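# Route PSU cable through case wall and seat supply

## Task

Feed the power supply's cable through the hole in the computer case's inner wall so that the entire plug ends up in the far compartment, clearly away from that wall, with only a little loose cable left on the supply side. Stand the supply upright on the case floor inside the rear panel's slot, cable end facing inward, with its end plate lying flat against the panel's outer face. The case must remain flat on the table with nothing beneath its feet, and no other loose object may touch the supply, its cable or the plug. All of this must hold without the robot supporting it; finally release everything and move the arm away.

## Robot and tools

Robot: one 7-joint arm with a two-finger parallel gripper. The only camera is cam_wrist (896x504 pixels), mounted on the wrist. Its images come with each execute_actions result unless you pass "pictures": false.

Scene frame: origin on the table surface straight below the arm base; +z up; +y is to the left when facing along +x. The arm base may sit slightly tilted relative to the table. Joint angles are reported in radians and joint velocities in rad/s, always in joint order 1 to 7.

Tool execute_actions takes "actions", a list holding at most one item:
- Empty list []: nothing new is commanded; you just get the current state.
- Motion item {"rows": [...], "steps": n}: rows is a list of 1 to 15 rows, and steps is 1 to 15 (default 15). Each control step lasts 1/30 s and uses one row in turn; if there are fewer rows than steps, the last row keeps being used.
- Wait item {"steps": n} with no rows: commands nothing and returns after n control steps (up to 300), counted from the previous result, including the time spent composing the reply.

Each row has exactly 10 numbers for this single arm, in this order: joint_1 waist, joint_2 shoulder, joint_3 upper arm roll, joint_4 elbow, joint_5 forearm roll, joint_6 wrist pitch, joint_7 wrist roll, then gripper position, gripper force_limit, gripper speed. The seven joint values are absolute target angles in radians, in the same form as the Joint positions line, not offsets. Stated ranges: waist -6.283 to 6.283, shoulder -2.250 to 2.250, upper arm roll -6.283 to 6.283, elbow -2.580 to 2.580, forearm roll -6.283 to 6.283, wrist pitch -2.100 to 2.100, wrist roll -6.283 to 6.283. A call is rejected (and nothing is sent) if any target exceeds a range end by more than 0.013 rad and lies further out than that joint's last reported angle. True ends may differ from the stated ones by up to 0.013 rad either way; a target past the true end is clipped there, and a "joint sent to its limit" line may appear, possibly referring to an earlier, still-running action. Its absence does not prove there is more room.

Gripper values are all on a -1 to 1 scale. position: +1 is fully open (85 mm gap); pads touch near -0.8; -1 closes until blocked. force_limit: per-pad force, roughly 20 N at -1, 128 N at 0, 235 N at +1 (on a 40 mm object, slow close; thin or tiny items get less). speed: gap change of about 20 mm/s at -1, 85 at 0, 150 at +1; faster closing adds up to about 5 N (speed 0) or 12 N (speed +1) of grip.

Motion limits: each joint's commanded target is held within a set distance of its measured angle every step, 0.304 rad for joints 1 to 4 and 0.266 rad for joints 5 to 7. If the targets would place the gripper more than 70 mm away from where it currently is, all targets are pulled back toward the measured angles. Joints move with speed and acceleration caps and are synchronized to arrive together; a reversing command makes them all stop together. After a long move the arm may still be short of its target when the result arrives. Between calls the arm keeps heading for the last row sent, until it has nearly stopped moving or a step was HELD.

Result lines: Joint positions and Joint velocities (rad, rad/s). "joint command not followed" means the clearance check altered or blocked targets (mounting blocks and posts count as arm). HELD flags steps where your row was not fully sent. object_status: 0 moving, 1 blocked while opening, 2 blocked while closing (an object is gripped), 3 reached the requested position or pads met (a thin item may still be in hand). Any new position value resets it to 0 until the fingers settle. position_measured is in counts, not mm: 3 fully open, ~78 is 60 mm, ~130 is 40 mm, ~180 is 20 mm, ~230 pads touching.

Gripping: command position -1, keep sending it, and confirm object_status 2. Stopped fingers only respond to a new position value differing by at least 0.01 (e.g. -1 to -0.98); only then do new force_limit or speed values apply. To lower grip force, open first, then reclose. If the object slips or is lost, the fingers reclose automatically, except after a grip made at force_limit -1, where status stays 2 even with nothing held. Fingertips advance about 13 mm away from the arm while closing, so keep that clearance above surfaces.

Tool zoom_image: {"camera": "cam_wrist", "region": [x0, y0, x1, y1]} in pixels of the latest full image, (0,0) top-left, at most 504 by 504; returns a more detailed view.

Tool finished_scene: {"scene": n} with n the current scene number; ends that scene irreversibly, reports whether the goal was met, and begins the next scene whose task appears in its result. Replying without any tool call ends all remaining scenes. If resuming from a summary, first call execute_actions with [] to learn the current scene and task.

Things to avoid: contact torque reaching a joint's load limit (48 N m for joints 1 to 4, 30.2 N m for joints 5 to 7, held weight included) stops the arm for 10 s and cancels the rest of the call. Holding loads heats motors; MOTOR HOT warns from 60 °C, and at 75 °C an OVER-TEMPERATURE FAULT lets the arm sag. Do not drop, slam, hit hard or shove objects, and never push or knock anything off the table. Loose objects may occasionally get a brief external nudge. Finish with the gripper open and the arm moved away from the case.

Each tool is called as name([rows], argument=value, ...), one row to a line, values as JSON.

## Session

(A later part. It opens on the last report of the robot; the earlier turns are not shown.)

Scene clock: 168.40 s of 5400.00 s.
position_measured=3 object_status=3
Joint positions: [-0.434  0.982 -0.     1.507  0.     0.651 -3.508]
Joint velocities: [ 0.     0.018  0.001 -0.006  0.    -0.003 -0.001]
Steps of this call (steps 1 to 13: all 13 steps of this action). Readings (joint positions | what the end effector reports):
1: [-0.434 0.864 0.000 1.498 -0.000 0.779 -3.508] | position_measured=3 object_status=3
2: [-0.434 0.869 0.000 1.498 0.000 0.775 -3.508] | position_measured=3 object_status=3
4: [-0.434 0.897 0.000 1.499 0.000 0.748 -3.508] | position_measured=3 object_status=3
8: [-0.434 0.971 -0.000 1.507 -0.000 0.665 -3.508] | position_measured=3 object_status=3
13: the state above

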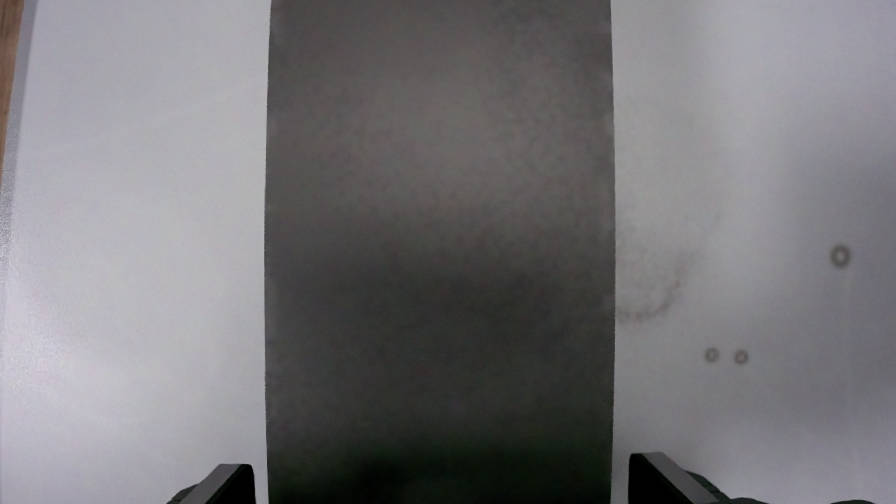

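execute_actions([
  {"rows":[[-0.363,0.968,0,1.553,0,0.621,-3.437,1,-0.3,0]],"steps":11},
], pictures=false)

execute_actions([
  {"rows":[[-0.363,0.968,0,1.553,0,0.621,-3.437,-1,-0.2,0]]},
], pictures=false)

execute_actions([
  {"rows":[[-0.363,0.945,0,1.553,0,0.644,-3.437,-1,-0.2,0]],"steps":8},
], pictures=false)

execute_actions([
  {"rows":[[-0.307,0.9105,0,1.641,0,0.59,-3.516,-1,-0.2,0]]},
])

Scene clock: 175.70 s of 5400.00 s.
position_measured=3 object_status=3
Joint positions: [-0.365  0.969  0.     1.553 -0.     0.621 -3.437]
Joint velocities: [ 0.013 -0.006 -0.011  0.002 -0.001 -0.003  0.002]
Steps of this call (steps 1 to 15: the robot went on to your last target; steps 16 to 90: nothing new was sent; then 3.93 s passed at rest; steps 91 to 101: all 11 steps of this action). Readings (joint positions | what the end effector reports):
91: [-0.433 0.984 -0.000 1.507 -0.000 0.651 -3.507] | position_measured=3 object_status=3
92: [-0.427 0.982 -0.002 1.510 -0.001 0.649 -3.503] | position_measured=3 object_status=3
94: [-0.399 0.976 -0.003 1.527 -0.001 0.638 -3.478] | position_measured=3 object_status=3
98: [-0.366 0.969 0.003 1.552 0.001 0.622 -3.438] | position_measured=3 object_status=3
101: the state above

Scene clock: 176.20 s of 5400.00 s.
position_measured=66 object_status=0
Joint positions: [-0.363  0.967  0.     1.553 -0.     0.621 -3.437]
Joint velocities: [ 0.     0.    -0.001  0.     0.    -0.001  0.001]
Steps of this call (steps 1 to 15: all 15 steps of this action). Readings (joint positions | what the end effector reports):
1: [-0.364 0.969 -0.000 1.553 -0.000 0.621 -3.437] | position_measured=3 object_status=0
2: [-0.364 0.968 -0.000 1.553 -0.000 0.621 -3.437] | position_measured=4 object_status=0
4: [-0.364 0.968 0.000 1.553 0.000 0.621 -3.437] | position_measured=14 object_status=0
8: [-0.363 0.968 0.000 1.553 0.000 0.621 -3.437] | position_measured=43 object_status=0
15: the state above

Scene clock: 176.47 s of 5400.00 s.
position_measured=66 object_status=2
Joint positions: [-0.363  0.948 -0.     1.554 -0.     0.644 -3.437]
Joint velocities: [ 0.001 -0.023  0.002 -0.007 -0.    -0.001  0.001]
Steps of this call (steps 1 to 8: all 8 steps of this action). Readings (joint positions | what the end effector reports):
1: [-0.363 0.966 0.000 1.553 -0.000 0.622 -3.437] | position_measured=66 object_status=0
2: [-0.363 0.963 -0.000 1.554 -0.000 0.626 -3.437] | position_measured=66 object_status=2
4: [-0.363 0.951 -0.000 1.556 -0.000 0.642 -3.437] | position_measured=66 object_status=2
8: the state above

Scene clock: 176.97 s of 5400.00 s.
position_measured=66 object_status=2
Joint positions: [-0.308  0.911 -0.     1.641 -0.     0.59  -3.516]
Joint velocities: [ 0.004 -0.006  0.001 -0.002  0.    -0.001  0.001]
Steps of this call (steps 1 to 15: all 15 steps of this action). Readings (joint positions | what the end effector reports):
1: [-0.362 0.947 -0.000 1.554 -0.000 0.644 -3.438] | position_measured=66 object_status=2
2: [-0.359 0.944 -0.001 1.559 -0.001 0.640 -3.441] | position_measured=66 object_status=2
4: [-0.342 0.931 -0.003 1.583 -0.001 0.624 -3.464] | position_measured=66 object_status=2
8: [-0.310 0.913 0.003 1.638 0.001 0.593 -3.514] | position_measured=66 object_status=2
15: the state above

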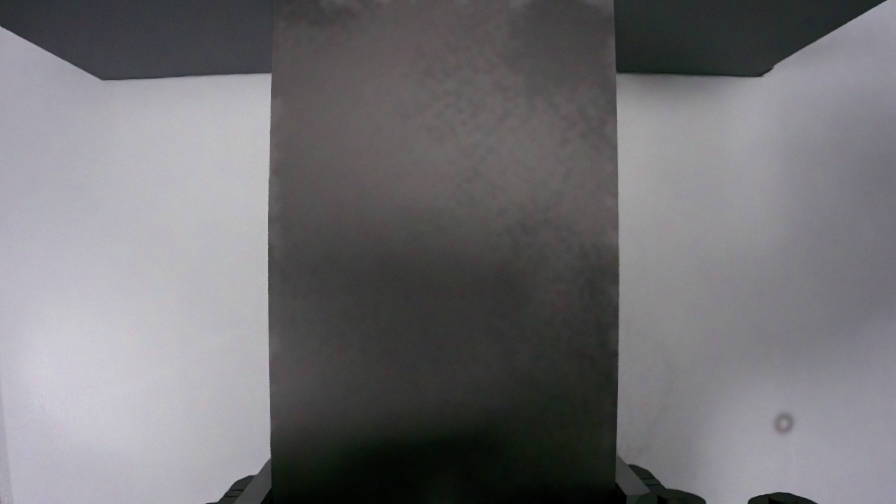

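execute_actions([
  {"rows":[[-0.303,0.912,0,1.637,0,0.593,-3.512,-1,-0.2,0],[-0.299,0.911,0,1.64,0,0.591,-3.508,-1,-0.2,0],[-0.295,0.91,0,1.642,0,0.59,-3.504,-1,-0.2,0],[-0.291,0.909,0,1.645,0,0.588,-3.5,-1,-0.2,0],[-0.287,0.908,0,1.648,0,0.586,-3.496,-1,-0.2,0],[-0.283,0.907,0,1.65,0,0.584,-3.492,-1,-0.2,0],[-0.279,0.906,0,1.653,0,0.582,-3.488,-1,-0.2,0],[-0.274,0.905,0,1.656,0,0.58,-3.483,-1,-0.2,0],[-0.27,0.904,0,1.658,0,0.579,-3.479,-1,-0.2,0],[-0.2654,0.9036,0,1.661,0,0.577,-3.474,-1,-0.2,0]]},
])

Scene clock: 183.17 s of 5400.00 s.
position_measured=66 object_status=2
Joint positions: [-0.266  0.904  0.     1.661  0.     0.577 -3.474]
Joint velocities: [ 0.005 -0.003 -0.011 -0.002 -0.006 -0.003 -0.   ]
Steps of this call (steps 1 to 15: the robot went on to your last target; steps 16 to 90: nothing new was sent; then 2.70 s passed at rest; steps 91 to 105: all 15 steps of this action). Readings (joint positions | what the end effector reports):
91: [-0.306 0.911 -0.000 1.640 -0.000 0.590 -3.515] | position_measured=66 object_status=2
92: [-0.303 0.912 -0.001 1.638 -0.001 0.592 -3.513] | position_measured=66 object_status=2
94: [-0.296 0.910 -0.001 1.641 -0.000 0.590 -3.505] | position_measured=66 object_status=2
98: [-0.280 0.906 -0.000 1.652 0.000 0.583 -3.489] | position_measured=66 object_status=2
105: the state above

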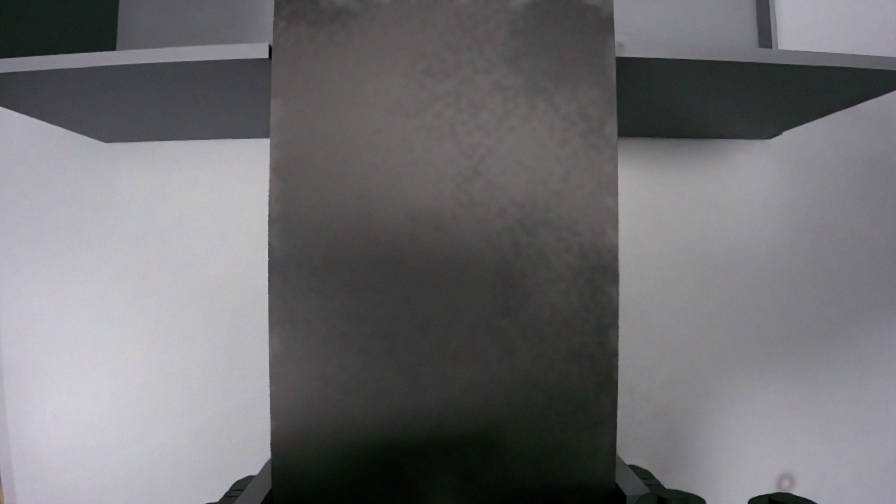

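execute_actions([
  {"rows":[[-0.192,0.8925,0,1.694,0,0.555,-3.401,-1,-0.2,0]],"steps":12},
])

execute_actions([
  {"rows":[[-0.1223,0.885,0,1.717,0,0.54,-3.331,-1,-0.2,0]],"steps":12},
])

execute_actions([
  {"rows":[[-0.1223,0.888,0,1.717,0,0.537,-3.331,-1,-0.2,0],[-0.1223,0.891,0,1.717,0,0.534,-3.331,-1,-0.2,0],[-0.1223,0.894,0,1.717,0,0.531,-3.331,-1,-0.2,0],[-0.1223,0.897,0,1.717,0,0.528,-3.331,-1,-0.2,0],[-0.1223,0.9,0,1.717,0,0.525,-3.331,-1,-0.2,0],[-0.1223,0.903,0,1.716,0,0.522,-3.331,-1,-0.2,0],[-0.1223,0.906,0,1.716,0,0.519,-3.331,-1,-0.2,0],[-0.1223,0.909,0,1.716,0,0.516,-3.331,-1,-0.2,0]],"steps":13},
])

Scene clock: 189.80 s of 5400.00 s.
position_measured=66 object_status=2
Joint positions: [-0.194  0.893 -0.     1.694 -0.     0.555 -3.401]
Joint velocities: [ 0.008 -0.006 -0.013 -0.004 -0.003 -0.003 -0.001]
Steps of this call (steps 1 to 15: the robot went on to your last target; steps 16 to 90: nothing new was sent; then 3.23 s passed at rest; steps 91 to 102: all 12 steps of this action). Readings (joint positions | what the end effector reports):
91: [-0.265 0.904 -0.000 1.661 -0.000 0.577 -3.473] | position_measured=66 object_status=2
92: [-0.259 0.903 -0.002 1.663 -0.001 0.575 -3.469] | position_measured=66 object_status=2
94: [-0.231 0.898 -0.005 1.674 -0.002 0.567 -3.444] | position_measured=66 object_status=2
98: [-0.196 0.894 0.004 1.694 0.002 0.556 -3.402] | position_measured=66 object_status=2
102: the state above

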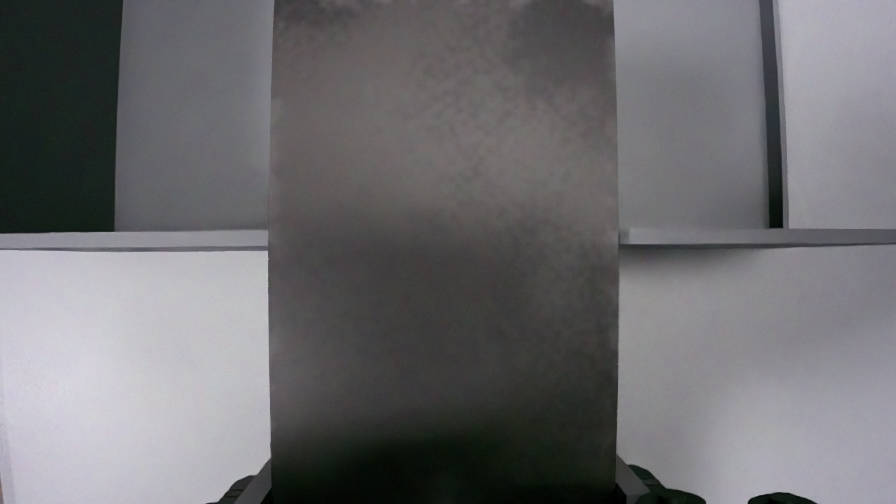

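Scene clock: 190.20 s of 5400.00 s.
position_measured=66 object_status=2
Joint positions: [-0.124  0.886 -0.     1.717 -0.     0.54  -3.331]
Joint velocities: [ 0.009 -0.001 -0.01   0.    -0.001 -0.001  0.   ]
Steps of this call (steps 1 to 12: all 12 steps of this action). Readings (joint positions | what the end effector reports):
1: [-0.192 0.893 -0.001 1.694 -0.000 0.555 -3.400] | position_measured=66 object_status=2
2: [-0.186 0.892 -0.003 1.695 -0.001 0.553 -3.396] | position_measured=66 object_status=2
4: [-0.159 0.889 -0.006 1.704 -0.003 0.548 -3.371] | position_measured=66 object_status=2
8: [-0.126 0.886 0.004 1.717 0.002 0.541 -3.332] | position_measured=66 object_status=2
12: the state above

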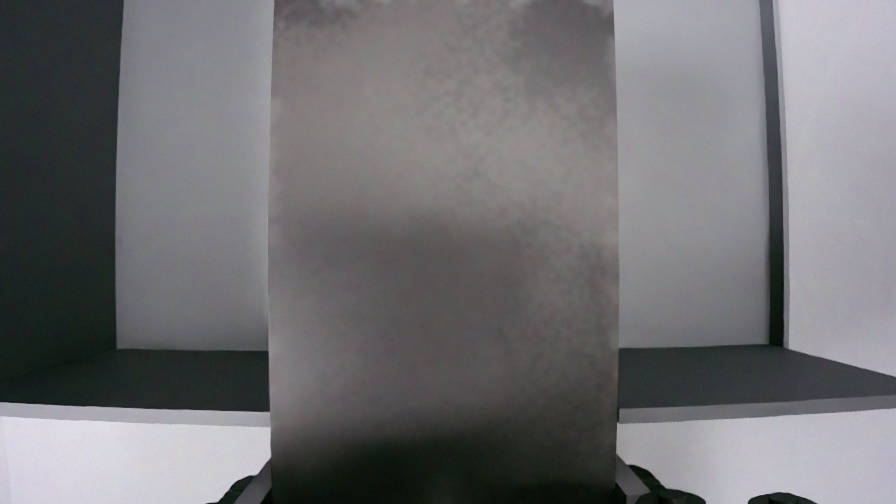

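Scene clock: 190.63 s of 5400.00 s.
position_measured=66 object_status=2
Joint positions: [-0.123  0.907 -0.     1.718 -0.     0.518 -3.331]
Joint velocities: [-0.001  0.001 -0.003 -0.001 -0.001 -0.003  0.001]
Steps of this call (steps 1 to 13: all 13 steps of this action). Readings (joint positions | what the end effector reports):
1: [-0.124 0.886 -0.000 1.717 -0.000 0.540 -3.331] | position_measured=66 object_status=2
2: [-0.123 0.889 -0.000 1.717 -0.000 0.538 -3.331] | position_measured=66 object_status=2
4: [-0.123 0.894 -0.000 1.717 -0.000 0.532 -3.331] | position_measured=66 object_status=2
8: [-0.123 0.906 -0.000 1.717 -0.000 0.520 -3.331] | position_measured=66 object_status=2
13: the state above

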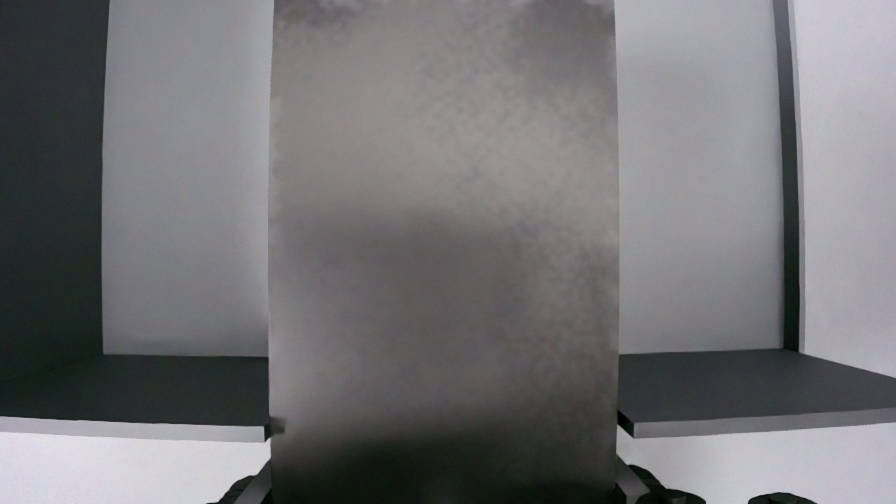

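execute_actions([
  {"rows":[[-0.106,0.902,0,1.724,0,0.516,-3.315,-1,-0.2,0]],"steps":9},
], pictures=false)

execute_actions([
  {"rows":[[-0.106,0.903,0,1.724,0,0.515,-3.315,1,-0.2,0]],"steps":11},
], pictures=false)

execute_actions([
  {"rows":[[-0.112,0.72,0,1.7,0,0.72,-3.315,1,-0.2,0]],"steps":11},
], pictures=false)

execute_actions([
  {"rows":[[0.2,0.45,0,1.55,0,1.1416,-2.9416,1,-0.2,0]]},
], pictures=false)

execute_actions([
  {"steps":15},
])

Scene clock: 195.53 s of 5400.00 s.
position_measured=66 object_status=2
Joint positions: [-0.107  0.904 -0.     1.724 -0.     0.516 -3.315]
Joint velocities: [ 0.007  0.    -0.001 -0.    -0.002 -0.002 -0.   ]
Steps of this call (steps 1 to 15: the robot went on to your last target; steps 16 to 90: nothing new was sent; then 1.60 s passed at rest; steps 91 to 99: all 9 steps of this action). Readings (joint positions | what the end effector reports):
91: [-0.122 0.907 -0.001 1.718 -0.000 0.518 -3.331] | position_measured=66 object_status=2
92: [-0.116 0.905 -0.003 1.720 -0.001 0.517 -3.326] | position_measured=66 object_status=2
94: [-0.108 0.904 -0.001 1.724 -0.000 0.516 -3.316] | position_measured=66 object_status=2
98: [-0.107 0.904 -0.000 1.724 -0.000 0.516 -3.315] | position_measured=66 object_status=2
99: the state above

Scene clock: 195.90 s of 5400.00 s.
position_measured=8 object_status=0
Joint positions: [-0.106  0.902 -0.     1.724 -0.     0.515 -3.315]
Joint velocities: [ 0.     0.006 -0.001  0.002 -0.001 -0.001  0.001]
Steps of this call (steps 1 to 11: all 11 steps of this action). Readings (joint positions | what the end effector reports):
1: [-0.107 0.904 -0.000 1.724 -0.000 0.516 -3.315] | position_measured=66 object_status=0
2: [-0.107 0.904 -0.000 1.724 -0.000 0.515 -3.315] | position_measured=66 object_status=0
4: [-0.106 0.901 0.000 1.723 0.000 0.515 -3.315] | position_measured=55 object_status=0
8: [-0.106 0.901 0.000 1.723 0.000 0.515 -3.315] | position_measured=27 object_status=0
11: the state above

Scene clock: 196.27 s of 5400.00 s.
position_measured=3 object_status=3
Joint positions: [-0.112  0.728 -0.     1.699 -0.     0.714 -3.315]
Joint velocities: [-0.004 -0.15   0.    -0.025  0.     0.22  -0.003]
Steps of this call (steps 1 to 11: all 11 steps of this action). Readings (joint positions | what the end effector reports):
1: [-0.106 0.902 0.000 1.724 0.000 0.516 -3.315] | position_measured=6 object_status=0
2: [-0.106 0.896 0.000 1.724 0.000 0.521 -3.315] | position_measured=4 object_status=0
4: [-0.107 0.869 0.000 1.721 0.000 0.549 -3.315] | position_measured=3 object_status=0
8: [-0.111 0.767 -0.000 1.706 -0.000 0.664 -3.315] | position_measured=3 object_status=0
11: the state above

Scene clock: 196.77 s of 5400.00 s.
position_measured=3 object_status=3
Joint positions: [ 0.172  0.474  0.001  1.562  0.001  1.095 -2.979]
Joint velocities: [ 0.444 -0.414  0.04  -0.25   0.019  0.869  0.707]
Steps of this call (steps 1 to 15: all 15 steps of this action). Readings (joint positions | what the end effector reports):
1: [-0.111 0.724 -0.000 1.699 -0.000 0.719 -3.315] | position_measured=3 object_status=3
2: [-0.105 0.718 -0.002 1.697 -0.001 0.726 -3.311] | position_measured=3 object_status=3
4: [-0.076 0.691 -0.003 1.685 -0.001 0.750 -3.289] | position_measured=3 object_status=3
8: [0.017 0.611 -0.001 1.640 -0.000 0.842 -3.197] | position_measured=3 object_status=3
15: the state above

Scene clock: 197.27 s of 5400.00 s.
position_measured=3 object_status=3
Joint positions: [ 0.2    0.45   0.     1.55   0.     1.142 -2.942]
Joint velocities: [ 0.002 -0.001 -0.     0.    -0.    -0.    -0.   ]
Steps of this call (steps 1 to 15: the robot went on to your last target). Readings (joint positions | what the end effector reports):
1: [0.184 0.463 0.002 1.555 0.001 1.120 -2.959] | position_measured=3 object_status=3
2: [0.190 0.456 0.003 1.551 0.001 1.135 -2.947] | position_measured=3 object_status=3
4: [0.194 0.454 0.002 1.550 0.001 1.141 -2.942] | position_measured=3 object_status=3
8: [0.198 0.451 0.000 1.550 0.000 1.142 -2.942] | position_measured=3 object_status=3
15: the state above

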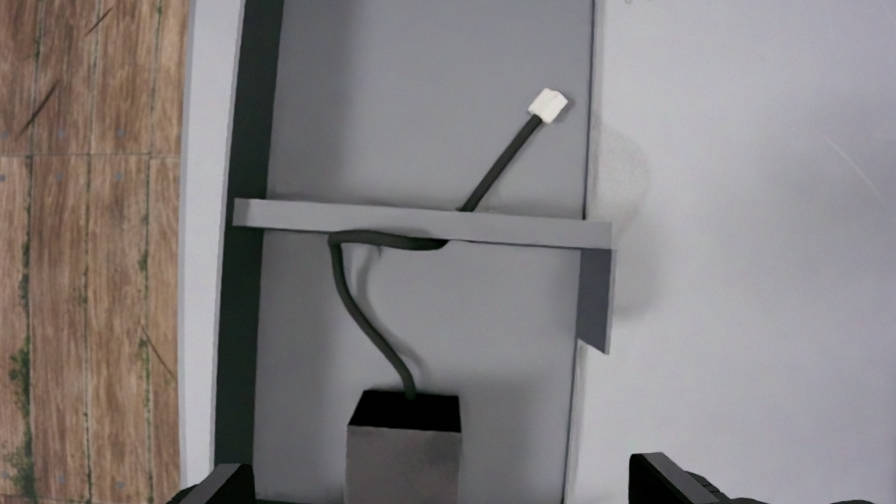

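execute_actions([
  {"rows":[[0.5105,0.67,0,1.725,0,0.747,-3.143,-0.3,-0.8,0]]},
], pictures=false)

execute_actions([
  {"rows":[[0.5105,0.927,0,1.762,0,0.453,-3.143,-0.3,-0.8,0]]},
], pictures=false)

execute_actions([
  {"steps":8},
])

Scene clock: 208.33 s of 5400.00 s.
position_measured=95 object_status=0
Joint positions: [ 0.49   0.657  0.002  1.715  0.001  0.774 -3.132]
Joint velocities: [ 0.348  0.26   0.026  0.243  0.007 -0.622 -0.27 ]
Steps of this call (steps 1 to 15: the robot went on to your last target; steps 16 to 90: nothing new was sent; then 7.57 s passed at rest; steps 91 to 105: all 15 steps of this action). Readings (joint positions | what the end effector reports):
91: [0.201 0.451 -0.000 1.550 -0.000 1.141 -2.942] | position_measured=3 object_status=0
92: [0.207 0.454 -0.001 1.552 -0.001 1.137 -2.945] | position_measured=4 object_status=0
94: [0.236 0.474 -0.003 1.566 -0.001 1.115 -2.961] | position_measured=14 object_status=0
98: [0.333 0.543 -0.001 1.620 -0.000 1.019 -3.023] | position_measured=43 object_status=0
105: the state above

Scene clock: 208.83 s of 5400.00 s.
position_measured=167 object_status=0
Joint positions: [ 0.51   0.922  0.     1.763  0.     0.453 -3.143]
Joint velocities: [ 0.002  0.036 -0.001 -0.012  0.001 -0.015 -0.   ]
Steps of this call (steps 1 to 15: all 15 steps of this action). Readings (joint positions | what the end effector reports):
1: [0.498 0.665 0.003 1.721 0.001 0.756 -3.138] | position_measured=103 object_status=0
2: [0.502 0.677 0.003 1.725 0.001 0.737 -3.140] | position_measured=111 object_status=0
4: [0.503 0.718 0.002 1.733 0.000 0.686 -3.140] | position_measured=126 object_status=0
8: [0.507 0.837 0.001 1.749 0.000 0.554 -3.142] | position_measured=155 object_status=0
15: the state above

Scene clock: 209.10 s of 5400.00 s.
position_measured=167 object_status=3
Joint positions: [ 0.51   0.927  0.     1.762  0.     0.453 -3.143]
Joint velocities: [ 0.     0.005  0.    -0.     0.     0.    -0.   ]
Steps of this call (steps 1 to 8: the robot went on to your last target). Readings (joint positions | what the end effector reports):
1: [0.510 0.923 0.000 1.762 0.000 0.453 -3.143] | position_measured=167 object_status=0
2: [0.510 0.924 0.000 1.762 0.000 0.453 -3.143] | position_measured=167 object_status=0
4: [0.510 0.925 0.000 1.762 0.000 0.453 -3.143] | position_measured=167 object_status=0
8: the state above

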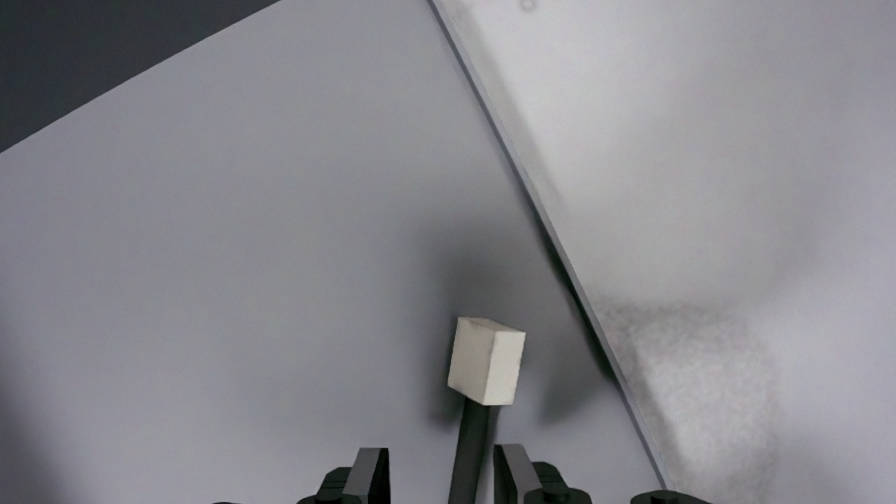

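execute_actions([
  {"rows":[[0.5005,0.996,0,1.773,0,0.373,-3.22,-0.3,-0.8,0]],"steps":12},
])

execute_actions([
  {"rows":[[0.5005,0.996,0,1.773,0,0.373,-3.22,-1,-0.8,0]]},
])

Scene clock: 212.17 s of 5400.00 s.
position_measured=167 object_status=3
Joint positions: [ 0.501  0.991  0.     1.774  0.     0.375 -3.22 ]
Joint velocities: [-0.002 -0.     0.001 -0.    -0.     0.    -0.001]
Steps of this call (steps 1 to 15: the robot went on to your last target; steps 16 to 80: nothing new was sent; steps 81 to 92: all 12 steps of this action). Readings (joint positions | what the end effector reports):
81: [0.510 0.928 0.000 1.762 0.000 0.452 -3.144] | position_measured=167 object_status=3
82: [0.509 0.933 0.000 1.762 0.000 0.447 -3.148] | position_measured=167 object_status=3
84: [0.505 0.961 0.001 1.765 0.000 0.418 -3.176] | position_measured=167 object_status=3
88: [0.501 0.991 -0.000 1.774 0.000 0.376 -3.219] | position_measured=167 object_status=3
92: the state above

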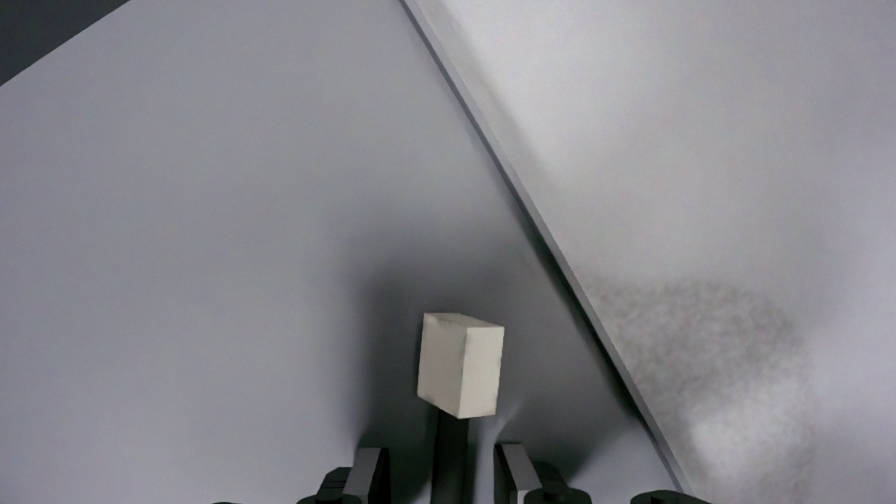

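Scene clock: 212.67 s of 5400.00 s.
position_measured=215 object_status=2
Joint positions: [ 0.501  0.99   0.     1.776 -0.     0.377 -3.22 ]
Joint velocities: [-0.     0.    -0.001  0.     0.     0.     0.   ]
Steps of this call (steps 1 to 15: all 15 steps of this action). Readings (joint positions | what the end effector reports):
1: [0.501 0.991 0.000 1.774 0.000 0.375 -3.220] | position_measured=167 object_status=0
2: [0.501 0.991 0.000 1.775 0.000 0.376 -3.220] | position_measured=168 object_status=0
4: [0.501 0.990 0.000 1.777 -0.000 0.378 -3.220] | position_measured=178 object_status=0
8: [0.501 0.990 0.000 1.776 -0.000 0.377 -3.220] | position_measured=206 object_status=0
15: the state above

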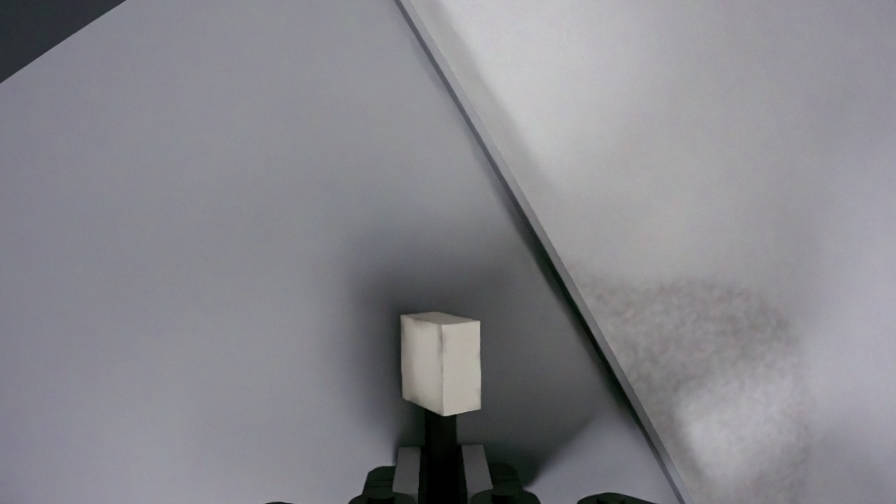

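execute_actions([
  {"rows":[[0.53,0.92,0,1.79,0,0.432,-3.22,-1,-0.8,0]],"steps":9},
], pictures=false)

execute_actions([
  {"rows":[[0.64,0.895,0,1.885,0,0.362,-3.3,-1,-0.8,0]],"steps":11},
], pictures=false)

execute_actions([
  {"rows":[[0.743,0.874,0,1.965,0,0.303,-3.36,-1,-0.8,0]]},
])

execute_actions([
  {"rows":[[0.72,0.89,0,1.89,0,0.36,-2.6,-1,-0.8,0]]},
], pictures=false)

execute_actions([
  {"rows":[[0.652,0.958,0,1.653,0,0.531,-2.3,-1,-0.8,0]]},
])

execute_actions([
  {"rows":[[0.652,1.018,0,1.644,0,0.479,-2.3,-1,-0.8,0]],"steps":11},
], pictures=false)

execute_actions([
  {"rows":[[0.652,1.018,0,1.644,0,0.479,-2.3,-0.3,-0.8,-0.4]]},
])

execute_actions([
  {"rows":[[0.64,0.7,0,1.64,0,0.8,-2.3,-0.3,-0.8,0]],"steps":13},
], pictures=false)

execute_actions([
  {"rows":[[0.3,0.45,0,1.55,0,1.1416,-2.8416,1,-0.2,0]]},
], pictures=false)

execute_actions([
  {"steps":15},
])

Scene clock: 220.20 s of 5400.00 s.
position_measured=215 object_status=2
Joint positions: [ 0.528  0.923  0.     1.789 -0.     0.432 -3.22 ]
Joint velocities: [ 0.007 -0.006 -0.017  0.017 -0.004  0.014 -0.   ]
Steps of this call (steps 1 to 15: the robot went on to your last target; steps 16 to 90: nothing new was sent; then 4.23 s passed at rest; steps 91 to 99: all 9 steps of this action). Readings (joint positions | what the end effector reports):
91: [0.501 0.989 -0.000 1.776 -0.000 0.377 -3.220] | position_measured=215 object_status=2
92: [0.503 0.985 -0.001 1.777 -0.000 0.379 -3.220] | position_measured=215 object_status=2
94: [0.514 0.959 -0.001 1.781 -0.000 0.397 -3.220] | position_measured=215 object_status=2
98: [0.528 0.923 0.001 1.789 0.000 0.431 -3.220] | position_measured=215 object_status=2
99: the state above

Scene clock: 220.57 s of 5400.00 s.
position_measured=215 object_status=2
Joint positions: [ 0.635  0.897  0.001  1.884 -0.     0.362 -3.3  ]
Joint velocities: [ 0.029 -0.011 -0.031  0.008 -0.005 -0.013 -0.003]
Steps of this call (steps 1 to 11: all 11 steps of this action). Readings (joint positions | what the end effector reports):
1: [0.530 0.922 -0.000 1.790 -0.000 0.431 -3.220] | position_measured=215 object_status=2
2: [0.536 0.920 -0.002 1.794 -0.001 0.428 -3.224] | position_measured=215 object_status=2
4: [0.565 0.912 -0.004 1.816 -0.001 0.412 -3.242] | position_measured=215 object_status=2
8: [0.630 0.898 0.002 1.877 0.000 0.368 -3.294] | position_measured=215 object_status=2
11: the state above

Scene clock: 221.07 s of 5400.00 s.
position_measured=215 object_status=2
Joint positions: [ 0.741  0.875 -0.     1.965 -0.     0.303 -3.36 ]
Joint velocities: [ 0.013 -0.003  0.001  0.001  0.    -0.001 -0.   ]
Steps of this call (steps 1 to 15: all 15 steps of this action). Readings (joint positions | what the end effector reports):
1: [0.637 0.896 -0.000 1.885 -0.000 0.362 -3.300] | position_measured=215 object_status=2
2: [0.644 0.894 -0.002 1.889 -0.001 0.359 -3.303] | position_measured=215 object_status=2
4: [0.674 0.888 -0.003 1.908 -0.001 0.344 -3.317] | position_measured=215 object_status=2
8: [0.734 0.876 0.002 1.960 0.000 0.307 -3.356] | position_measured=215 object_status=2
15: the state above

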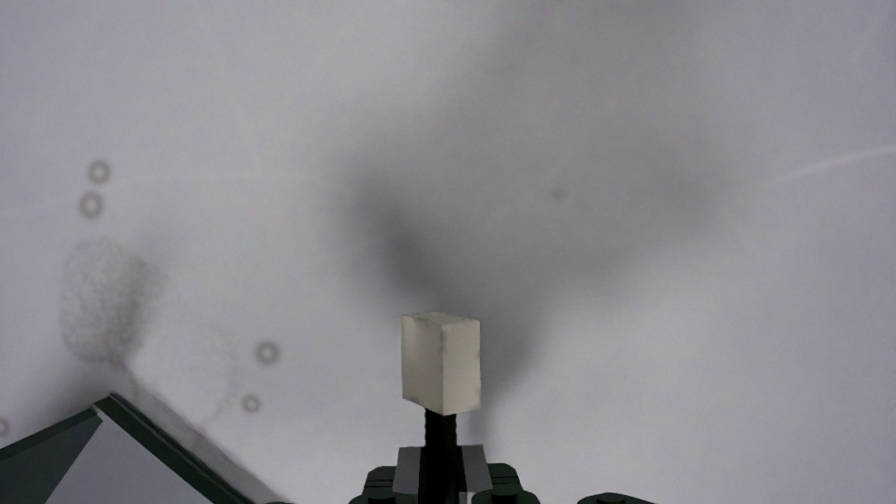

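Scene clock: 221.57 s of 5400.00 s.
position_measured=215 object_status=2
Joint positions: [ 0.722  0.889 -0.     1.896 -0.     0.356 -2.859]
Joint velocities: [-0.012  0.01   0.    -0.038 -0.     0.028  1.216]
Steps of this call (steps 1 to 15: all 15 steps of this action). Readings (joint positions | what the end effector reports):
1: [0.742 0.875 -0.000 1.965 -0.000 0.303 -3.359] | position_measured=215 object_status=2
2: [0.741 0.875 0.000 1.962 -0.000 0.305 -3.351] | position_measured=215 object_status=2
4: [0.737 0.879 0.000 1.949 0.000 0.316 -3.302] | position_measured=215 object_status=2
8: [0.728 0.885 -0.000 1.916 -0.000 0.340 -3.144] | position_measured=215 object_status=2
15: the state above

Scene clock: 222.07 s of 5400.00 s.
position_measured=215 object_status=2
Joint positions: [ 0.654  0.955 -0.001  1.656 -0.     0.529 -2.305]
Joint velocities: [-0.021  0.012 -0.003 -0.095 -0.     0.069  0.225]
Steps of this call (steps 1 to 15: all 15 steps of this action). Readings (joint positions | what the end effector reports):
1: [0.721 0.889 -0.000 1.894 -0.000 0.357 -2.819] | position_measured=215 object_status=2
2: [0.720 0.891 0.000 1.890 0.000 0.360 -2.779] | position_measured=215 object_status=2
4: [0.711 0.899 0.001 1.865 0.000 0.379 -2.700] | position_measured=215 object_status=2
8: [0.683 0.928 -0.000 1.762 -0.000 0.452 -2.538] | position_measured=215 object_status=2
15: the state above

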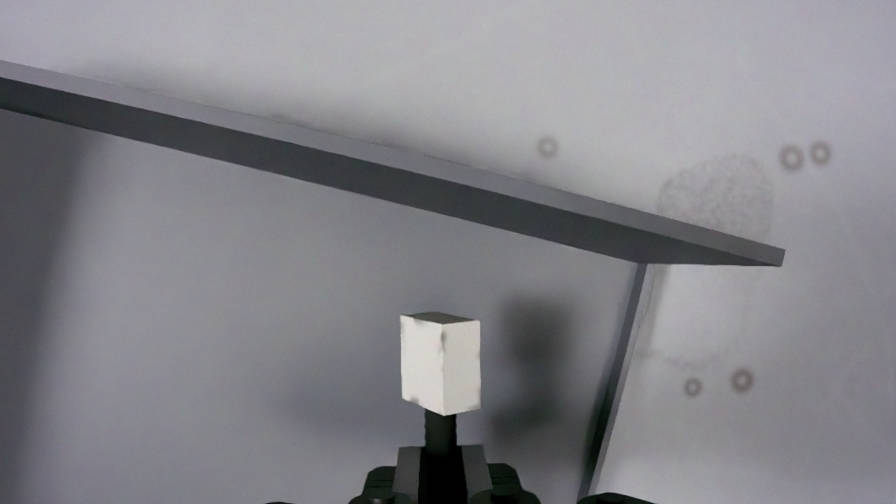

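Scene clock: 222.43 s of 5400.00 s.
position_measured=215 object_status=2
Joint positions: [ 0.652  1.017  0.     1.644  0.     0.479 -2.3  ]
Joint velocities: [-0.001  0.014 -0.    -0.003  0.001  0.    -0.001]
Steps of this call (steps 1 to 11: all 11 steps of this action). Readings (joint positions | what the end effector reports):
1: [0.654 0.957 -0.001 1.654 -0.000 0.529 -2.301] | position_measured=215 object_status=2
2: [0.653 0.962 -0.000 1.652 -0.000 0.526 -2.300] | position_measured=215 object_status=2
4: [0.653 0.990 0.000 1.647 0.000 0.505 -2.300] | position_measured=215 object_status=2
8: [0.652 1.015 -0.000 1.645 0.000 0.480 -2.300] | position_measured=215 object_status=2
11: the state above

Scene clock: 222.93 s of 5400.00 s.
position_measured=167 object_status=0
Joint positions: [ 0.652  1.018  0.     1.644  0.     0.479 -2.3  ]
Joint velocities: [-0.001  0.001  0.    -0.    -0.    -0.001 -0.   ]
Steps of this call (steps 1 to 15: all 15 steps of this action). Readings (joint positions | what the end effector reports):
1: [0.652 1.017 0.000 1.644 0.000 0.479 -2.300] | position_measured=215 object_status=0
2: [0.652 1.017 0.000 1.644 0.000 0.479 -2.300] | position_measured=214 object_status=0
4: [0.652 1.018 0.000 1.644 0.000 0.479 -2.300] | position_measured=207 object_status=0
8: [0.652 1.018 0.000 1.644 0.000 0.479 -2.300] | position_measured=187 object_status=0
15: the state above

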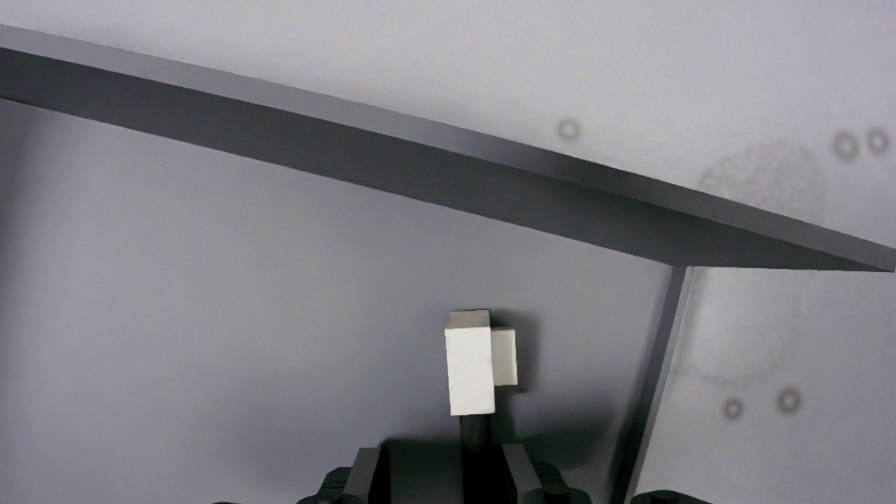

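Scene clock: 223.37 s of 5400.00 s.
position_measured=167 object_status=3
Joint positions: [ 0.641  0.738 -0.     1.639 -0.     0.76  -2.3  ]
Joint velocities: [-0.019 -0.553 -0.001 -0.02  -0.001  0.65   0.   ]
Steps of this call (steps 1 to 13: all 13 steps of this action). Readings (joint positions | what the end effector reports):
1: [0.652 1.017 0.000 1.644 0.000 0.480 -2.300] | position_measured=167 object_status=0
2: [0.652 1.012 0.000 1.645 0.000 0.484 -2.300] | position_measured=167 object_status=0
4: [0.651 0.984 0.000 1.645 0.000 0.506 -2.300] | position_measured=167 object_status=0
8: [0.646 0.874 0.000 1.643 0.000 0.608 -2.300] | position_measured=167 object_status=3
13: the state above

Scene clock: 223.87 s of 5400.00 s.
position_measured=75 object_status=0
Joint positions: [ 0.359  0.491 -0.001  1.564 -0.     1.083 -2.678]
Joint velocities: [-0.439 -0.306  0.012 -0.107  0.008  0.449 -1.214]
Steps of this call (steps 1 to 15: all 15 steps of this action). Readings (joint positions | what the end effector reports):
1: [0.640 0.721 0.000 1.639 0.000 0.779 -2.301] | position_measured=167 object_status=0
2: [0.635 0.703 0.001 1.638 0.001 0.797 -2.305] | position_measured=166 object_status=0
4: [0.607 0.666 0.003 1.631 0.001 0.835 -2.327] | position_measured=156 object_status=0
8: [0.508 0.596 0.001 1.604 0.000 0.925 -2.417] | position_measured=127 object_status=0
15: the state above

Scene clock: 224.37 s of 5400.00 s.
position_measured=3 object_status=0
Joint positions: [ 0.3    0.45  -0.     1.55  -0.     1.142 -2.842]
Joint velocities: [-0.004 -0.002 -0.     0.    -0.     0.001  0.001]
Steps of this call (steps 1 to 15: the robot went on to your last target). Readings (joint positions | what the end effector reports):
1: [0.345 0.481 -0.000 1.561 -0.000 1.098 -2.719] | position_measured=67 object_status=0
2: [0.330 0.471 -0.000 1.557 0.000 1.112 -2.759] | position_measured=60 object_status=0
4: [0.311 0.457 -0.001 1.551 -0.001 1.134 -2.821] | position_measured=45 object_status=0
8: [0.303 0.452 -0.000 1.550 -0.000 1.142 -2.841] | position_measured=15 object_status=0
15: the state above

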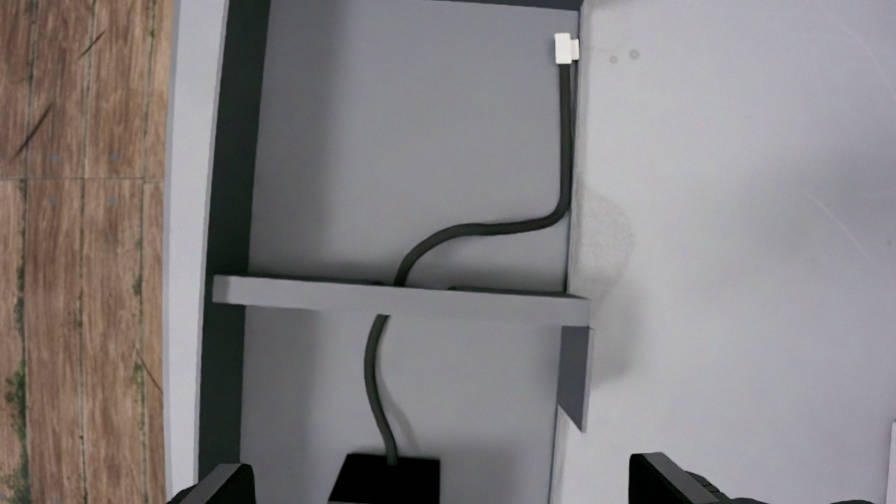

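execute_actions([
  {"rows":[[0.001,0.77,0,1.7305,0,0.641,-3.208,1,-0.2,0]]},
], pictures=false)

execute_actions([
  {"steps":12},
])

execute_actions([
  {"rows":[[0.001,0.9,0,1.739,0,0.502,-3.208,1,-0.2,0]],"steps":13},
])

execute_actions([
  {"rows":[[0.001,0.9,0,1.739,0,0.502,-3.208,-1,-0.2,0]]},
])

Scene clock: 229.07 s of 5400.00 s.
position_measured=3 object_status=3
Joint positions: [ 0.05   0.718 -0.     1.701  0.     0.768 -3.142]
Joint velocities: [-0.46   0.496  0.011  0.276  0.005 -1.216 -0.635]
Steps of this call (steps 1 to 15: the robot went on to your last target; steps 16 to 90: nothing new was sent; then 1.20 s passed at rest; steps 91 to 105: all 15 steps of this action). Readings (joint positions | what the end effector reports):
91: [0.299 0.451 0.000 1.550 0.000 1.141 -2.842] | position_measured=3 object_status=3
92: [0.293 0.456 0.001 1.552 0.001 1.137 -2.846] | position_measured=3 object_status=3
94: [0.265 0.483 0.003 1.566 0.001 1.115 -2.868] | position_measured=3 object_status=3
98: [0.179 0.575 0.001 1.618 0.000 1.026 -2.956] | position_measured=3 object_status=3
105: the state above

Scene clock: 229.47 s of 5400.00 s.
position_measured=3 object_status=3
Joint positions: [ 0.002  0.769 -0.     1.731 -0.     0.641 -3.208]
Joint velocities: [-0.007  0.006  0.     0.    -0.    -0.001  0.   ]
Steps of this call (steps 1 to 12: the robot went on to your last target). Readings (joint positions | what the end effector reports):
1: [0.034 0.735 0.000 1.710 0.000 0.727 -3.163] | position_measured=3 object_status=3
2: [0.022 0.749 -0.001 1.719 -0.000 0.691 -3.182] | position_measured=3 object_status=3
4: [0.008 0.764 -0.002 1.729 -0.001 0.649 -3.204] | position_measured=3 object_status=3
8: [0.004 0.768 -0.000 1.730 0.000 0.641 -3.208] | position_measured=3 object_status=3
12: the state above

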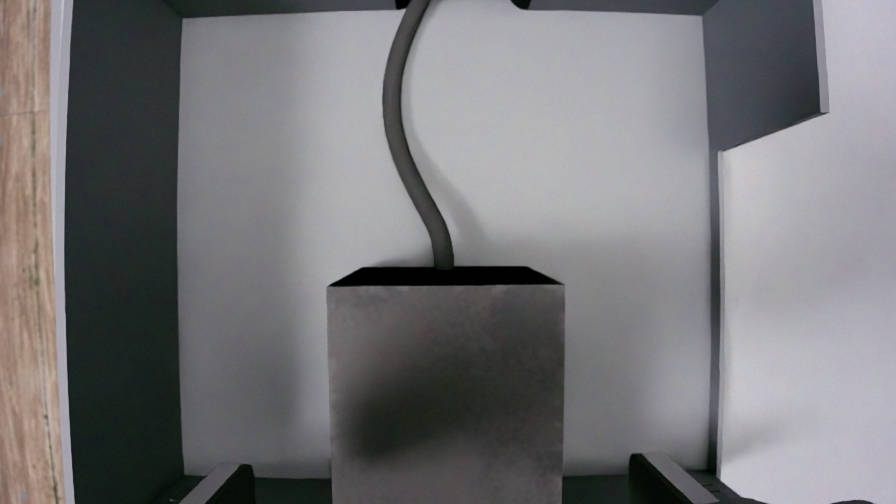

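Scene clock: 229.90 s of 5400.00 s.
position_measured=3 object_status=3
Joint positions: [ 0.001  0.897 -0.     1.739  0.     0.502 -3.208]
Joint velocities: [ 0.     0.024  0.001 -0.004  0.    -0.003  0.   ]
Steps of this call (steps 1 to 13: all 13 steps of this action). Readings (joint positions | what the end effector reports):
1: [0.002 0.771 -0.000 1.731 -0.000 0.640 -3.208] | position_measured=3 object_status=3
2: [0.001 0.776 0.000 1.730 -0.000 0.636 -3.208] | position_measured=3 object_status=3
4: [0.001 0.804 0.000 1.731 0.000 0.609 -3.208] | position_measured=3 object_status=3
8: [0.001 0.883 -0.000 1.738 -0.000 0.520 -3.208] | position_measured=3 object_status=3
13: the state above

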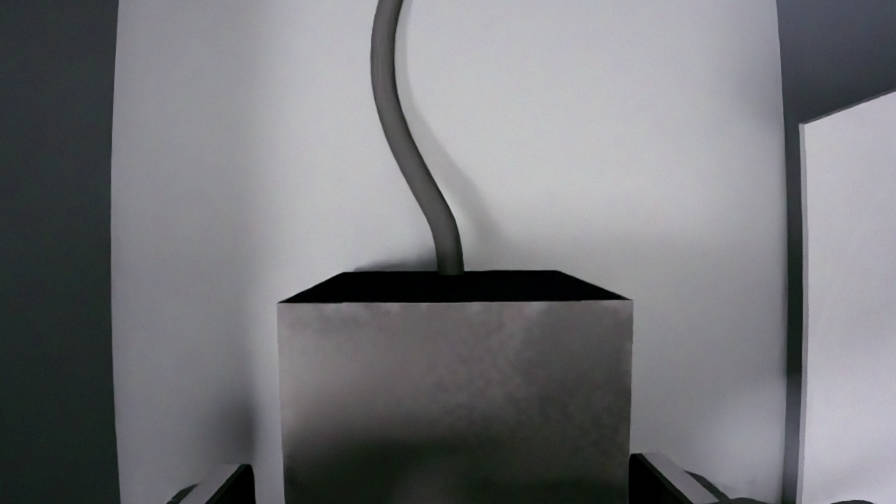

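Scene clock: 230.40 s of 5400.00 s.
position_measured=66 object_status=0
Joint positions: [ 0.001  0.899  0.     1.741  0.     0.504 -3.208]
Joint velocities: [ 0.     0.001  0.     0.    -0.001 -0.001  0.003]
Steps of this call (steps 1 to 15: all 15 steps of this action). Readings (joint positions | what the end effector reports):
1: [0.001 0.898 -0.000 1.739 0.000 0.502 -3.208] | position_measured=3 object_status=0
2: [0.001 0.898 0.000 1.739 0.000 0.502 -3.208] | position_measured=4 object_status=0
4: [0.001 0.899 -0.000 1.739 -0.000 0.502 -3.208] | position_measured=14 object_status=0
8: [0.001 0.900 -0.000 1.739 -0.000 0.502 -3.208] | position_measured=43 object_status=0
15: the state above

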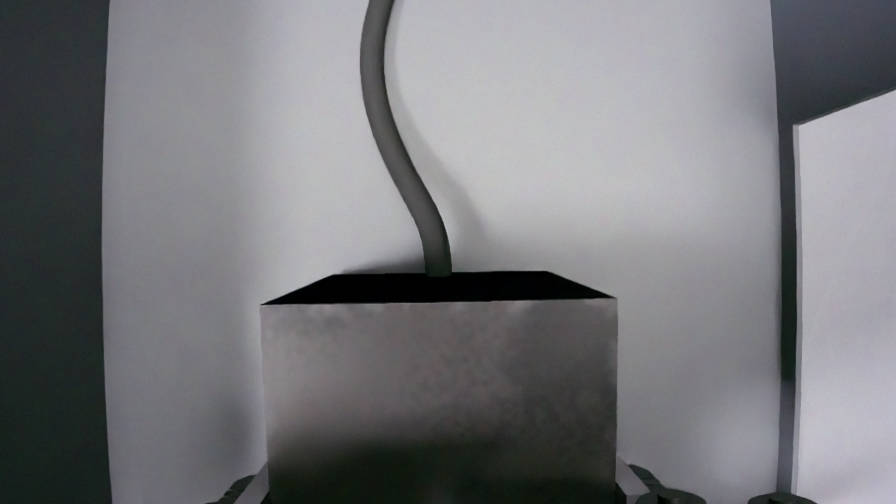

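execute_actions([
  {"rows":[[0.008,0.895,0,1.747,0,0.5,-3.201,-1,-0.2,0],[0.016,0.895,0,1.747,0,0.5,-3.193,-1,-0.2,0],[0.024,0.895,0,1.747,0,0.5,-3.185,-1,-0.2,0],[0.032,0.895,0,1.747,0,0.5,-3.177,-1,-0.2,0],[0.04,0.895,0,1.747,0,0.5,-3.169,-1,-0.2,0],[0.048,0.896,0,1.746,0,0.5,-3.161,-1,-0.2,0],[0.056,0.896,0,1.746,0,0.5,-3.153,-1,-0.2,0],[0.064,0.897,0,1.745,0,0.5,-3.145,-1,-0.2,0],[0.072,0.898,0,1.744,0,0.5,-3.137,-1,-0.2,0],[0.0845,0.899,0,1.743,0,0.5,-3.125,-1,-0.2,0]]},
])

execute_actions([
  {"rows":[[0.0845,0.902,0,1.743,0,0.497,-3.125,0.75,-0.2,-0.5]],"steps":12},
])

Scene clock: 234.90 s of 5400.00 s.
position_measured=66 object_status=2
Joint positions: [ 0.078  0.898 -0.005  1.743 -0.003  0.501 -3.125]
Joint velocities: [ 0.017  0.002 -0.01   0.    -0.003 -0.002  0.002]
Steps of this call (steps 1 to 15: the robot went on to your last target; steps 16 to 90: nothing new was sent; then 1.00 s passed at rest; steps 91 to 105: all 15 steps of this action). Readings (joint positions | what the end effector reports):
91: [0.002 0.898 0.000 1.741 -0.000 0.504 -3.208] | position_measured=66 object_status=2
92: [0.007 0.896 -0.002 1.745 -0.001 0.501 -3.204] | position_measured=66 object_status=2
94: [0.020 0.897 -0.003 1.747 -0.002 0.499 -3.190] | position_measured=66 object_status=2
98: [0.048 0.897 -0.005 1.746 -0.003 0.500 -3.158] | position_measured=66 object_status=2
105: the state above

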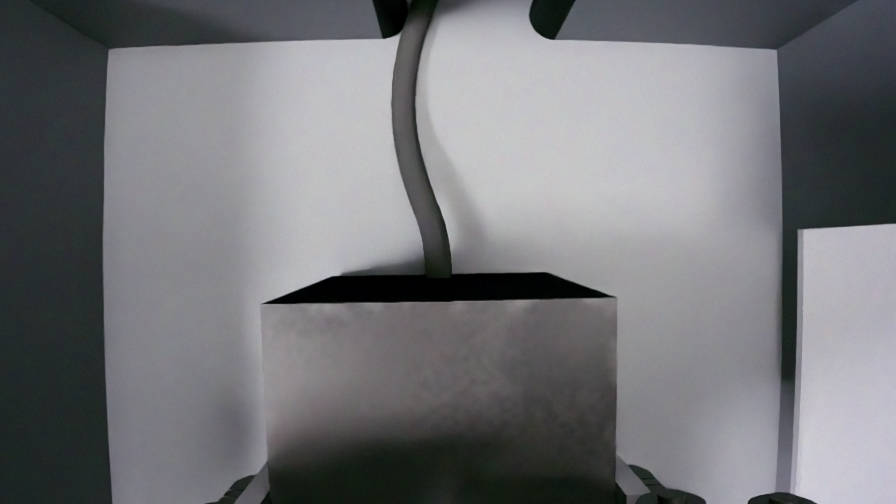

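Scene clock: 235.30 s of 5400.00 s.
position_measured=35 object_status=0
Joint positions: [ 0.084  0.902  0.     1.743  0.     0.497 -3.125]
Joint velocities: [ 0.002  0.001 -0.001 -0.     0.     0.001 -0.002]
Steps of this call (steps 1 to 12: all 12 steps of this action). Readings (joint positions | what the end effector reports):
1: [0.078 0.899 -0.006 1.743 -0.004 0.500 -3.125] | position_measured=66 object_status=0
2: [0.079 0.900 -0.005 1.743 -0.003 0.499 -3.125] | position_measured=66 object_status=0
4: [0.081 0.901 -0.002 1.743 -0.000 0.497 -3.125] | position_measured=60 object_status=0
8: [0.084 0.902 0.000 1.743 0.000 0.497 -3.125] | position_measured=42 object_status=0
12: the state above

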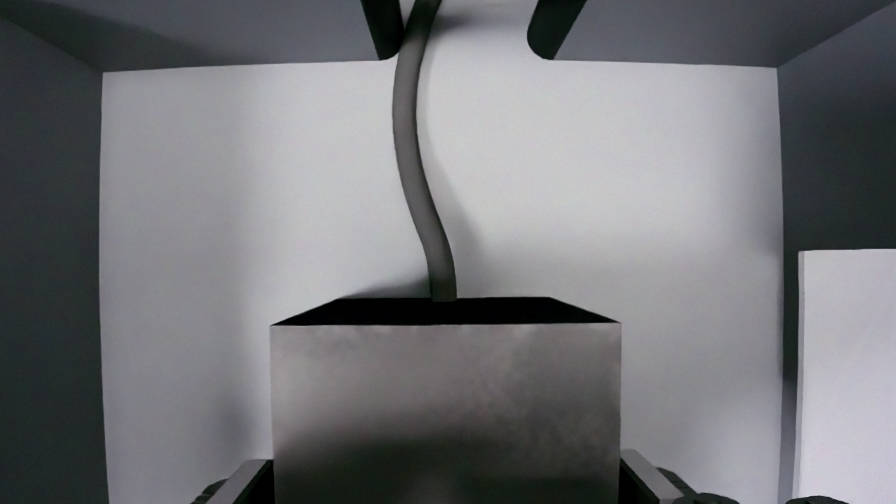

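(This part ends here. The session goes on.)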